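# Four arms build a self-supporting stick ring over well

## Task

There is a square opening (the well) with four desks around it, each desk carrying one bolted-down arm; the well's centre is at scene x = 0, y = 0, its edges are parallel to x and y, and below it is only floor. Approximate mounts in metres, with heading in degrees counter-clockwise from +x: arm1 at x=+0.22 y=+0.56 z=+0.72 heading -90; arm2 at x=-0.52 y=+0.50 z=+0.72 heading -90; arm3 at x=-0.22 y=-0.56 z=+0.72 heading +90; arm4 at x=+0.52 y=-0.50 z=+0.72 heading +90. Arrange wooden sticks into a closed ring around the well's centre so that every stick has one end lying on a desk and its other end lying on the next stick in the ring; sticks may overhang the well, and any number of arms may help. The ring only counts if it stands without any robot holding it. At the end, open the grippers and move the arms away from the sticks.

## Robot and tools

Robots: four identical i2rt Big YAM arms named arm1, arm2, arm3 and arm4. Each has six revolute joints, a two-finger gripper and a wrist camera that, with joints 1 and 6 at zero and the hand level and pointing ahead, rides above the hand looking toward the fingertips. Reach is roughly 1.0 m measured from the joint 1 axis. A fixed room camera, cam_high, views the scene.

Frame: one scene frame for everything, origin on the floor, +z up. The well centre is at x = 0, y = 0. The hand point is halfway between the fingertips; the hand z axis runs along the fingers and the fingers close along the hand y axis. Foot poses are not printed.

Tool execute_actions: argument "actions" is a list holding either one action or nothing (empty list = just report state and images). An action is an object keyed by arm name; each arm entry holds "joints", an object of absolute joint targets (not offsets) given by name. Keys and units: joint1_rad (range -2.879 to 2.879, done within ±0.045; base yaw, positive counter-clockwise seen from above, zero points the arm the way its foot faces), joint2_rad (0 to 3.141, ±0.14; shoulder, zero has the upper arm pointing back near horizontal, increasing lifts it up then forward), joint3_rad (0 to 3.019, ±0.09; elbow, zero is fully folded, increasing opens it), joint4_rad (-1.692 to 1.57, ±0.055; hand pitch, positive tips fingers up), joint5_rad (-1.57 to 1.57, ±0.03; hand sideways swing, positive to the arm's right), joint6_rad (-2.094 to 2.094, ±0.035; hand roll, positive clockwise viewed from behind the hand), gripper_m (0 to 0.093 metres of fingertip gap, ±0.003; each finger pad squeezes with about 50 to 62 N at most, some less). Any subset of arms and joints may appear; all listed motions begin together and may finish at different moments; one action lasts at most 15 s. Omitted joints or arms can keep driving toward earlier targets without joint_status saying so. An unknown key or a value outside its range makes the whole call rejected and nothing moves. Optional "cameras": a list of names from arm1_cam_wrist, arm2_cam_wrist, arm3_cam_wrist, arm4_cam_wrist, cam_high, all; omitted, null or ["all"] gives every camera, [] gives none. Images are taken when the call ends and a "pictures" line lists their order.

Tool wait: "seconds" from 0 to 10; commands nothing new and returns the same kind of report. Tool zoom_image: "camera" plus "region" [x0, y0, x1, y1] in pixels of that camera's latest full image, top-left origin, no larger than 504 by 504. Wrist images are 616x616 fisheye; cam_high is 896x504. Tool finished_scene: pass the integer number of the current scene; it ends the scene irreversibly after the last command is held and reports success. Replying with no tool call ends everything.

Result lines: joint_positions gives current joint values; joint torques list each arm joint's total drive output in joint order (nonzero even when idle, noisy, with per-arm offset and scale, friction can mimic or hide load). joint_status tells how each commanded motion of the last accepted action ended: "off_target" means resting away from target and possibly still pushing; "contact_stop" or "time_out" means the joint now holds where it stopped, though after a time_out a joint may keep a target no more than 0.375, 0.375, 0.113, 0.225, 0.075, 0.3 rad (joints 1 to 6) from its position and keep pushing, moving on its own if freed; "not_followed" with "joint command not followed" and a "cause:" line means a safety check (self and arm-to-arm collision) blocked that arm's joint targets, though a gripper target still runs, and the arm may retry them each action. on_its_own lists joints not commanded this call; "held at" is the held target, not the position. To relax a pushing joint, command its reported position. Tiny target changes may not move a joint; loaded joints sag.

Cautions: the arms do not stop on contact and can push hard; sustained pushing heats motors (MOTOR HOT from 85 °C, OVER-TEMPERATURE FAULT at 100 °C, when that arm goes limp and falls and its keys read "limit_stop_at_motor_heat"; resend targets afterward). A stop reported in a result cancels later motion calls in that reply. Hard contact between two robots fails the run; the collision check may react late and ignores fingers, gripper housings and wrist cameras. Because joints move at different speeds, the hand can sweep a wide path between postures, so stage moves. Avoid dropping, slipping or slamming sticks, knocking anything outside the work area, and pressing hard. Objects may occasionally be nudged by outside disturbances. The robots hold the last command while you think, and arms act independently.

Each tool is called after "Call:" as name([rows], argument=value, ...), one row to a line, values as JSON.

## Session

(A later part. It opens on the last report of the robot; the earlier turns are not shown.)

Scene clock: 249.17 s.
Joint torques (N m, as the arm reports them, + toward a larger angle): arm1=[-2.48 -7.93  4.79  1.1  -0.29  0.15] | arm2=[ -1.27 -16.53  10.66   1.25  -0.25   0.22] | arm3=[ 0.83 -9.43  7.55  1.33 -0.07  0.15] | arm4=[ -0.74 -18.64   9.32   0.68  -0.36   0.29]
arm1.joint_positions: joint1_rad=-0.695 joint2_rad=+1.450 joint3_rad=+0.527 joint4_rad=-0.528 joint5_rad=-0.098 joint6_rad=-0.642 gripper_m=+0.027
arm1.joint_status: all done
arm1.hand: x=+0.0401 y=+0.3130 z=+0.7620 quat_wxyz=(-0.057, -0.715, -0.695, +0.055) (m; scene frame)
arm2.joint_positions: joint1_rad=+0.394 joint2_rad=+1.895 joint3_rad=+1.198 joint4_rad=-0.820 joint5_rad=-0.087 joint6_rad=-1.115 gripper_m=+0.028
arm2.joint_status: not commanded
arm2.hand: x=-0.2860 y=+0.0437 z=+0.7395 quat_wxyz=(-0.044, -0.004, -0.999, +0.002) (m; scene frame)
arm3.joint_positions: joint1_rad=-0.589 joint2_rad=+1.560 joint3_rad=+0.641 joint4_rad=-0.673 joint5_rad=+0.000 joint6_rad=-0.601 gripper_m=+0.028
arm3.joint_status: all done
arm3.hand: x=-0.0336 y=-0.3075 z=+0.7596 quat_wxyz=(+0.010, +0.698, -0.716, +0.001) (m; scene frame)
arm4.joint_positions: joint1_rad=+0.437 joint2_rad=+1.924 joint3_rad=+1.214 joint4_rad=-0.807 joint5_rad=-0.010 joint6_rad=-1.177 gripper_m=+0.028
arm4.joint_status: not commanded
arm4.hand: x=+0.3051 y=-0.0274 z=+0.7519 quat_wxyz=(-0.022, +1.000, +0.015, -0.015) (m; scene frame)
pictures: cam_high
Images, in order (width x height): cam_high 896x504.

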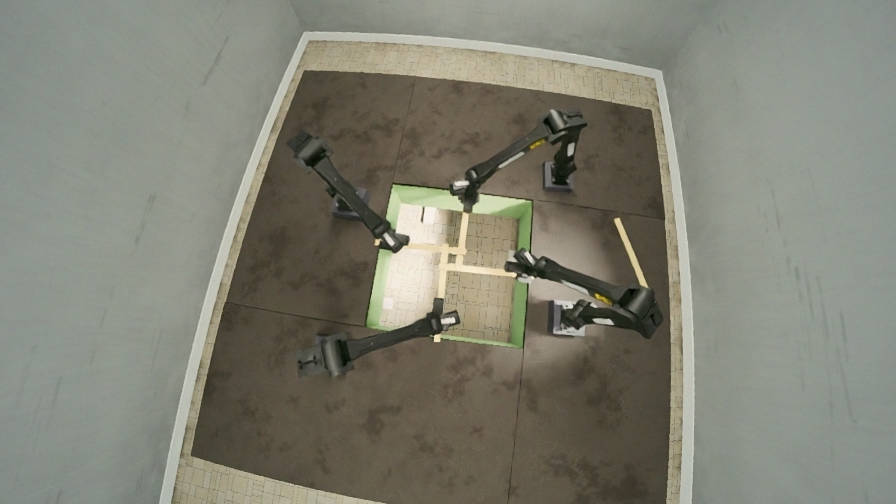

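Call:
execute_actions([
  {"arm1":{"joints":{"joint2_rad":1.51,"joint3_rad":0.51,"joint4_rad":-0.46}},"arm3":{"joints":{"joint2_rad":1.615,"joint3_rad":0.625,"joint4_rad":-0.6}}},
])

Call:
zoom_image(camera="cam_high", region=[360,170,550,360])

Scene clock: 261.10 s.
Joint torques (N m, as the arm reports them, + toward a larger angle): arm1=[-2.33 -7.09  4.06  1.18 -0.28  0.07] | arm2=[ -1.29 -16.25  10.68   1.27  -0.24   0.14] | arm3=[ 0.89 -7.49  5.68  1.45 -0.06  0.06] | arm4=[ -0.78 -18.89   9.27   0.67  -0.39   0.21]
arm1.joint_positions: joint1_rad=-0.695 joint2_rad=+1.504 joint3_rad=+0.511 joint4_rad=-0.481 joint5_rad=-0.098 joint6_rad=-0.636 gripper_m=+0.027
arm1.joint_status: all done
arm1.hand: x=+0.0444 y=+0.3183 z=+0.7442 quat_wxyz=(-0.056, -0.718, -0.693, +0.044) (m; scene frame)
arm2.joint_positions: joint1_rad=+0.394 joint2_rad=+1.895 joint3_rad=+1.198 joint4_rad=-0.820 joint5_rad=-0.087 joint6_rad=-1.109 gripper_m=+0.028
arm2.joint_status: not commanded
arm2.hand: x=-0.2860 y=+0.0437 z=+0.7395 quat_wxyz=(-0.044, -0.007, -0.999, +0.001) (m; scene frame)
arm3.joint_positions: joint1_rad=-0.589 joint2_rad=+1.592 joint3_rad=+0.630 joint4_rad=-0.617 joint5_rad=+0.000 joint6_rad=-0.597 gripper_m=+0.028
arm3.joint_status: all done
arm3.hand: x=-0.0323 y=-0.3056 z=+0.7477 quat_wxyz=(+0.004, +0.696, -0.718, +0.000) (m; scene frame)
arm4.joint_positions: joint1_rad=+0.437 joint2_rad=+1.924 joint3_rad=+1.214 joint4_rad=-0.807 joint5_rad=-0.010 joint6_rad=-1.168 gripper_m=+0.028
arm4.joint_status: not commanded
arm4.hand: x=+0.3051 y=-0.0270 z=+0.7522 quat_wxyz=(-0.023, +1.000, +0.011, -0.015) (m; scene frame)
pictures: arm1_cam_wrist, arm2_cam_wrist, arm3_cam_wrist, arm4_cam_wrist, cam_high
Images, in order (width x height): arm1_cam_wrist 616x616, arm2_cam_wrist 616x616, arm3_cam_wrist 616x616, arm4_cam_wrist 616x616, cam_high 896x504.

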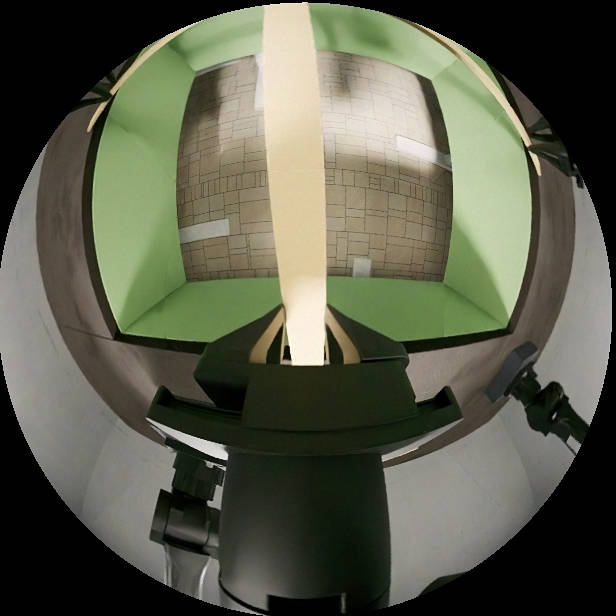

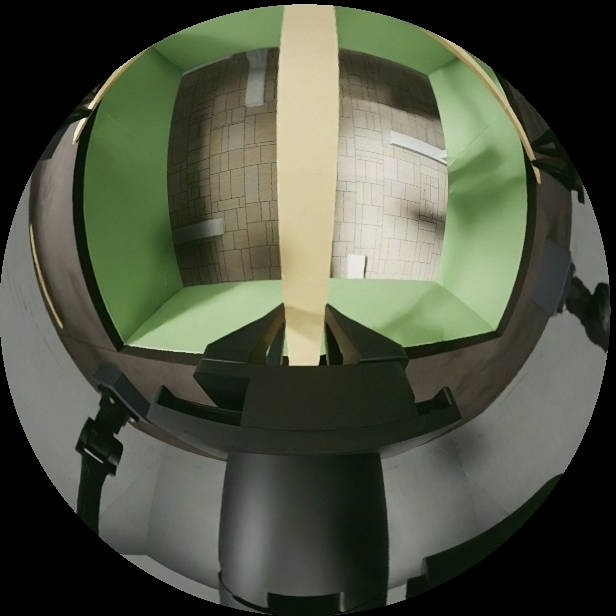

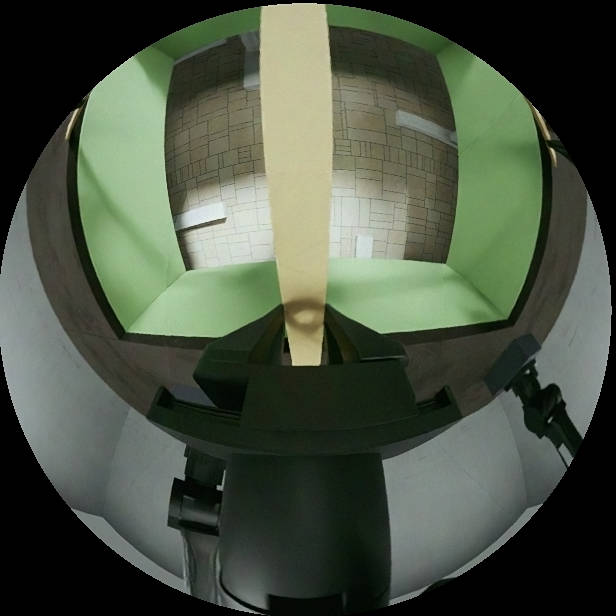

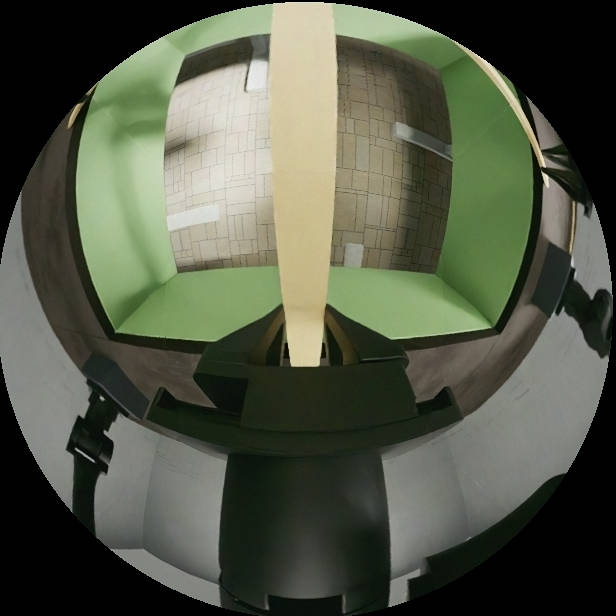

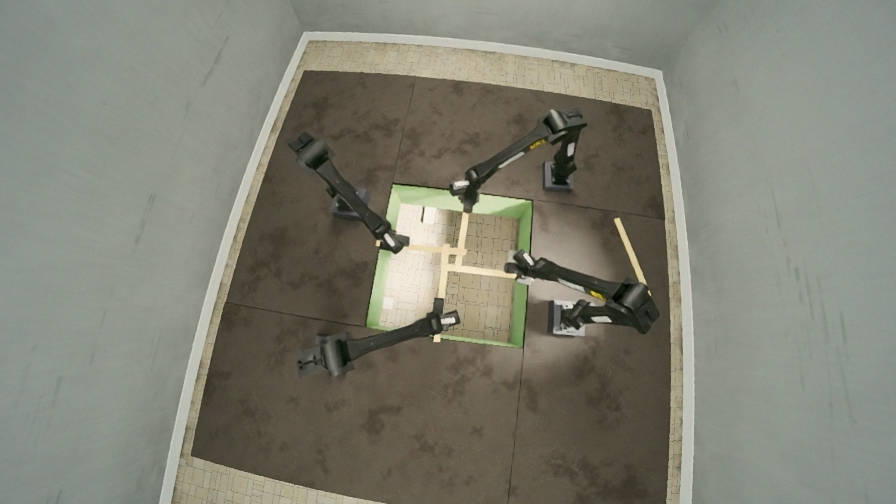

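Region (360, 170, 550, 360) of cam_high's 896x504 image, scaled by 2.653, with more detail than that image has.

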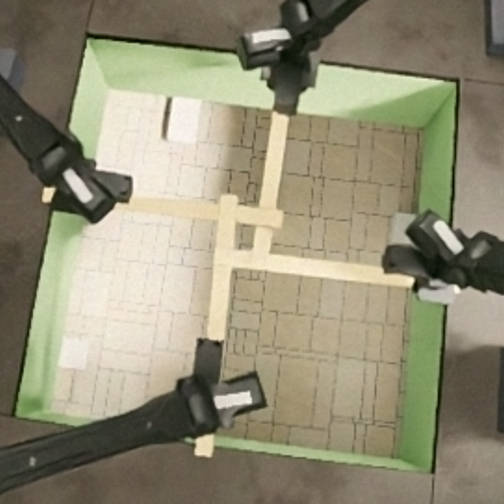

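Call:
execute_actions([
  {"arm1":{"joints":{"gripper_m":0.042}},"arm3":{"joints":{"gripper_m":0.042}}},
], cameras=["cam_high"])

Call:
zoom_image(camera="cam_high", region=[410,215,500,305])

Scene clock: 266.07 s.
Joint torques (N m, as the arm reports them, + toward a larger angle): arm1=[-2.19 -6.8   4.09  1.15 -0.3   0.06] | arm2=[ -1.31 -16.3   10.69   1.27  -0.23   0.12] | arm3=[ 0.83 -7.36  5.68  1.28 -0.09  0.03] | arm4=[ -0.85 -18.77   9.27   0.67  -0.39   0.2 ]
arm1.joint_positions: joint1_rad=-0.695 joint2_rad=+1.504 joint3_rad=+0.511 joint4_rad=-0.481 joint5_rad=-0.098 joint6_rad=-0.635 gripper_m=+0.042
arm1.joint_status: all done
arm1.hand: x=+0.0444 y=+0.3183 z=+0.7442 quat_wxyz=(-0.056, -0.718, -0.693, +0.044) (m; scene frame)
arm2.joint_positions: joint1_rad=+0.394 joint2_rad=+1.895 joint3_rad=+1.198 joint4_rad=-0.820 joint5_rad=-0.087 joint6_rad=-1.107 gripper_m=+0.028
arm2.joint_status: not commanded
arm2.hand: x=-0.2860 y=+0.0437 z=+0.7395 quat_wxyz=(-0.044, -0.008, -0.999, +0.001) (m; scene frame)
arm3.joint_positions: joint1_rad=-0.589 joint2_rad=+1.592 joint3_rad=+0.630 joint4_rad=-0.612 joint5_rad=+0.000 joint6_rad=-0.594 gripper_m=+0.042
arm3.joint_status: all done
arm3.hand: x=-0.0317 y=-0.3048 z=+0.7477 quat_wxyz=(+0.002, +0.696, -0.718, +0.000) (m; scene frame)
arm4.joint_positions: joint1_rad=+0.437 joint2_rad=+1.924 joint3_rad=+1.214 joint4_rad=-0.807 joint5_rad=-0.010 joint6_rad=-1.166 gripper_m=+0.028
arm4.joint_status: not commanded
arm4.hand: x=+0.3051 y=-0.0270 z=+0.7522 quat_wxyz=(-0.023, +1.000, +0.010, -0.015) (m; scene frame)
pictures: cam_high
Images, in order (width x height): cam_high 896x504.

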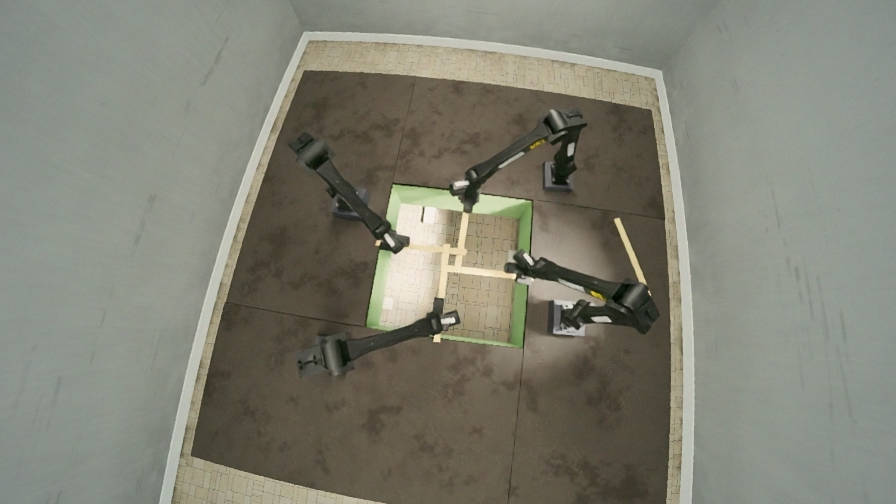

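Region (410, 215, 500, 305) of cam_high's 896x504 image, scaled by 5.600, with more detail than that image has.

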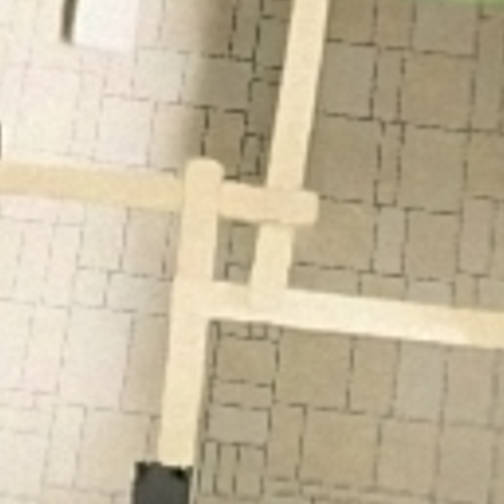

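Call:
execute_actions([
  {"arm2":{"joints":{"gripper_m":0.042,"joint6_rad":-1.107}},"arm4":{"joints":{"gripper_m":0.042,"joint6_rad":-1.166}}},
], cameras=[])

Call:
execute_actions([
  {"arm1":{"joints":{"joint2_rad":1.0}},"arm3":{"joints":{"joint2_rad":1.1}},"arm2":{"joints":{"joint2_rad":1.3}},"arm4":{"joints":{"joint2_rad":1.3}}},
], cameras=["cam_high"])

Call:
zoom_image(camera="cam_high", region=[360,170,550,360])

Scene clock: 275.50 s.
Joint torques (N m, as the arm reports them, + toward a larger angle): arm1=[-2.11 -7.11  4.12  1.07 -0.28  0.06] | arm2=[ -1.05 -16.18  10.72   1.25  -0.24  -0.07] | arm3=[ 0.77 -7.64  5.71  1.26 -0.08  0.07] | arm4=[ -1.01 -18.68   9.3    0.68  -0.31   0.05]
arm1.joint_positions: joint1_rad=-0.695 joint2_rad=+1.504 joint3_rad=+0.511 joint4_rad=-0.481 joint5_rad=-0.098 joint6_rad=-0.635 gripper_m=+0.042
arm1.joint_status: not commanded
arm1.hand: x=+0.0444 y=+0.3183 z=+0.7442 quat_wxyz=(-0.056, -0.718, -0.693, +0.044) (m; scene frame)
arm2.joint_positions: joint1_rad=+0.394 joint2_rad=+1.895 joint3_rad=+1.198 joint4_rad=-0.820 joint5_rad=-0.087 joint6_rad=-1.107 gripper_m=+0.042
arm2.joint_status: all done
arm2.hand: x=-0.2860 y=+0.0437 z=+0.7395 quat_wxyz=(-0.044, -0.008, -0.999, +0.001) (m; scene frame)
arm3.joint_positions: joint1_rad=-0.589 joint2_rad=+1.592 joint3_rad=+0.630 joint4_rad=-0.612 joint5_rad=+0.000 joint6_rad=-0.594 gripper_m=+0.042
arm3.joint_status: not commanded
arm3.hand: x=-0.0317 y=-0.3048 z=+0.7477 quat_wxyz=(+0.002, +0.696, -0.718, +0.000) (m; scene frame)
arm4.joint_positions: joint1_rad=+0.437 joint2_rad=+1.924 joint3_rad=+1.214 joint4_rad=-0.807 joint5_rad=-0.011 joint6_rad=-1.166 gripper_m=+0.042
arm4.joint_status: all done
arm4.hand: x=+0.3048 y=-0.0271 z=+0.7522 quat_wxyz=(-0.022, +1.000, +0.010, -0.016) (m; scene frame)
pictures: none
No camera images: the call's "cameras" was empty. Leave "cameras" out to get every camera's image.

Scene clock: 276.97 s.
Joint torques (N m, as the arm reports them, + toward a larger angle): arm1=[-2.43 -4.24  7.34  2.04 -0.25  0.13] | arm2=[-0.95 -9.78 13.52  2.43 -0.22 -0.03] | arm3=[ 0.73 -5.19 10.28  2.16 -0.08  0.07] | arm4=[ -1.04 -11.18  12.03   1.85  -0.25   0.09]
arm1.joint_positions: joint1_rad=-0.695 joint2_rad=+0.998 joint3_rad=+0.511 joint4_rad=-0.479 joint5_rad=-0.098 joint6_rad=-0.635 gripper_m=+0.042
arm1.joint_status: all done
arm1.hand: x=+0.0108 y=+0.2769 z=+0.9006 quat_wxyz=(-0.086, -0.677, -0.670, +0.291) (m; scene frame)
arm2.joint_positions: joint1_rad=+0.394 joint2_rad=+1.288 joint3_rad=+1.202 joint4_rad=-0.820 joint5_rad=-0.087 joint6_rad=-1.107 gripper_m=+0.042
arm2.joint_status: all done
arm2.hand: x=-0.2816 y=+0.0410 z=+1.0491 quat_wxyz=(-0.174, +0.007, -0.947, +0.271) (m; scene frame)
arm3.joint_positions: joint1_rad=-0.589 joint2_rad=+1.097 joint3_rad=+0.625 joint4_rad=-0.610 joint5_rad=+0.000 joint6_rad=-0.594 gripper_m=+0.042
arm3.joint_status: all done
arm3.hand: x=-0.0024 y=-0.2646 z=+0.9071 quat_wxyz=(-0.238, +0.675, -0.697, -0.043) (m; scene frame)
arm4.joint_positions: joint1_rad=+0.437 joint2_rad=+1.274 joint3_rad=+1.219 joint4_rad=-0.806 joint5_rad=-0.012 joint6_rad=-1.166 gripper_m=+0.042
arm4.joint_status: all done
arm4.hand: x=+0.3055 y=-0.0288 z=+1.0892 quat_wxyz=(-0.316, +0.938, +0.011, -0.145) (m; scene frame)
pictures: cam_high
Images, in order (width x height): cam_high 896x504.

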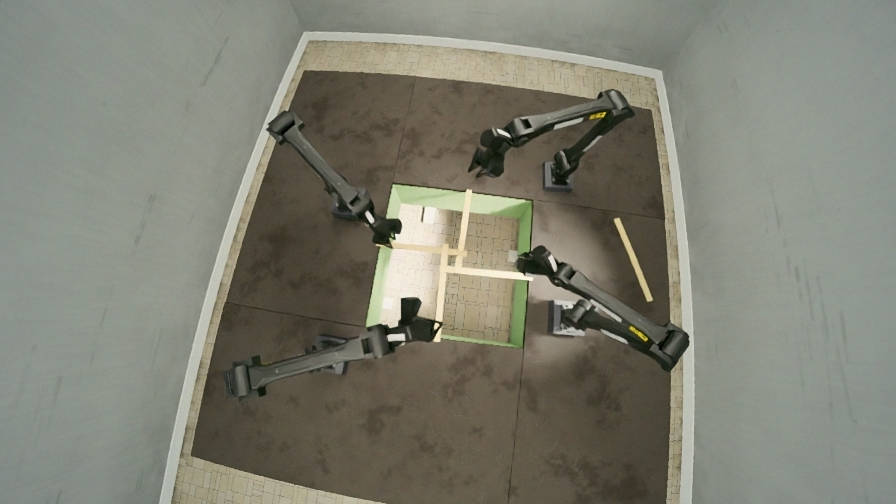

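Region (360, 170, 550, 360) of cam_high's 896x504 image, scaled by 2.653, with more detail than that image has.

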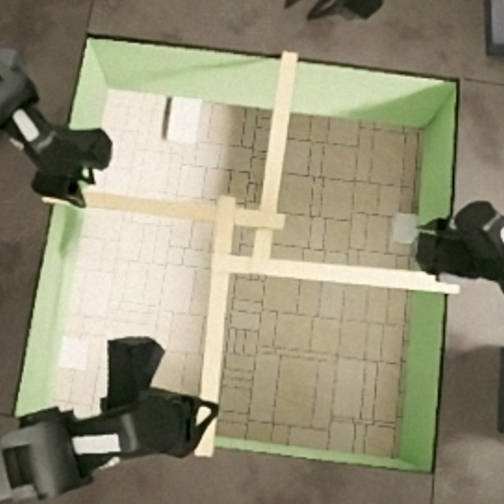

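Call:
execute_actions([
  {"arm1":{"joints":{"joint2_rad":0.5,"joint1_rad":0.6}},"arm3":{"joints":{"joint2_rad":0.5,"joint1_rad":0.6}},"arm2":{"joints":{"joint2_rad":0.8,"joint1_rad":-0.2}},"arm4":{"joints":{"joint2_rad":0.8,"joint1_rad":-0.2}}},
], cameras=["cam_high"])

Call:
finished_scene(scene=1)

Scene clock: 286.00 s.
Joint torques (N m, as the arm reports them, + toward a larger angle): arm1=[-1.45  0.01  8.69  2.59 -0.09  0.09] | arm2=[-1.23 -3.9  13.14  2.87 -0.11 -0.01] | arm3=[ 1.38 -0.21 12.09  2.82 -0.04  0.09] | arm4=[-1.43 -3.61 11.75  2.37 -0.13  0.12]
arm1.joint_positions: joint1_rad=+0.596 joint2_rad=+0.500 joint3_rad=+0.511 joint4_rad=-0.479 joint5_rad=-0.101 joint6_rad=-0.634 gripper_m=+0.042
arm1.joint_status: all done
arm1.hand: x=+0.4174 y=+0.3077 z=+1.0599 quat_wxyz=(-0.397, -0.109, -0.843, +0.345) (m; scene frame)
arm2.joint_positions: joint1_rad=-0.195 joint2_rad=+0.800 joint3_rad=+1.202 joint4_rad=-0.820 joint5_rad=-0.088 joint6_rad=-1.107 gripper_m=+0.042
arm2.joint_status: all done
arm2.hand: x=-0.5533 y=+0.1158 z=+1.2656 quat_wxyz=(-0.117, -0.224, -0.809, +0.530) (m; scene frame)
arm3.joint_positions: joint1_rad=+0.594 joint2_rad=+0.503 joint3_rad=+0.625 joint4_rad=-0.610 joint5_rad=+0.000 joint6_rad=-0.593 gripper_m=+0.042
arm3.joint_status: all done
arm3.hand: x=-0.3848 y=-0.2889 z=+1.1031 quat_wxyz=(-0.371, +0.838, -0.179, -0.358) (m; scene frame)
arm4.joint_positions: joint1_rad=-0.196 joint2_rad=+0.792 joint3_rad=+1.219 joint4_rad=-0.806 joint5_rad=-0.014 joint6_rad=-1.166 gripper_m=+0.042
arm4.joint_status: all done
arm4.hand: x=+0.5970 y=-0.1274 z=+1.2992 quat_wxyz=(-0.558, +0.790, -0.246, -0.060) (m; scene frame)
pictures: cam_high
Images, in order (width x height): cam_high 896x504.

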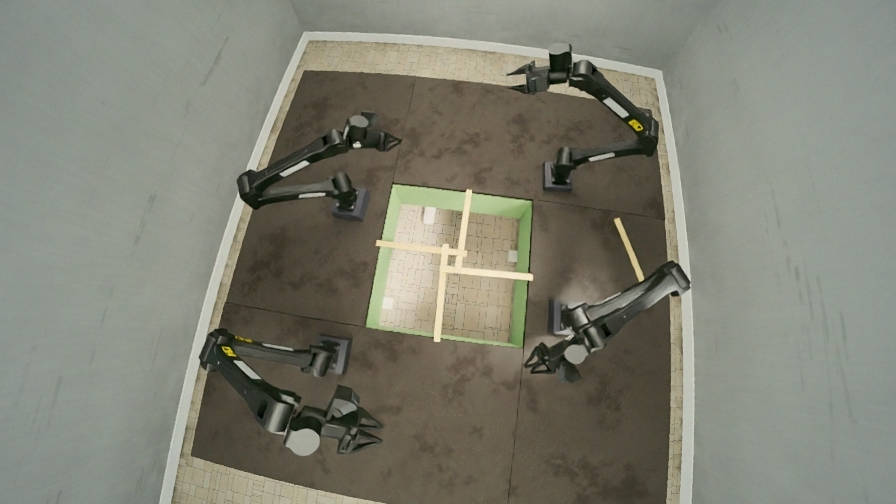

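The scene is finished: the task was done.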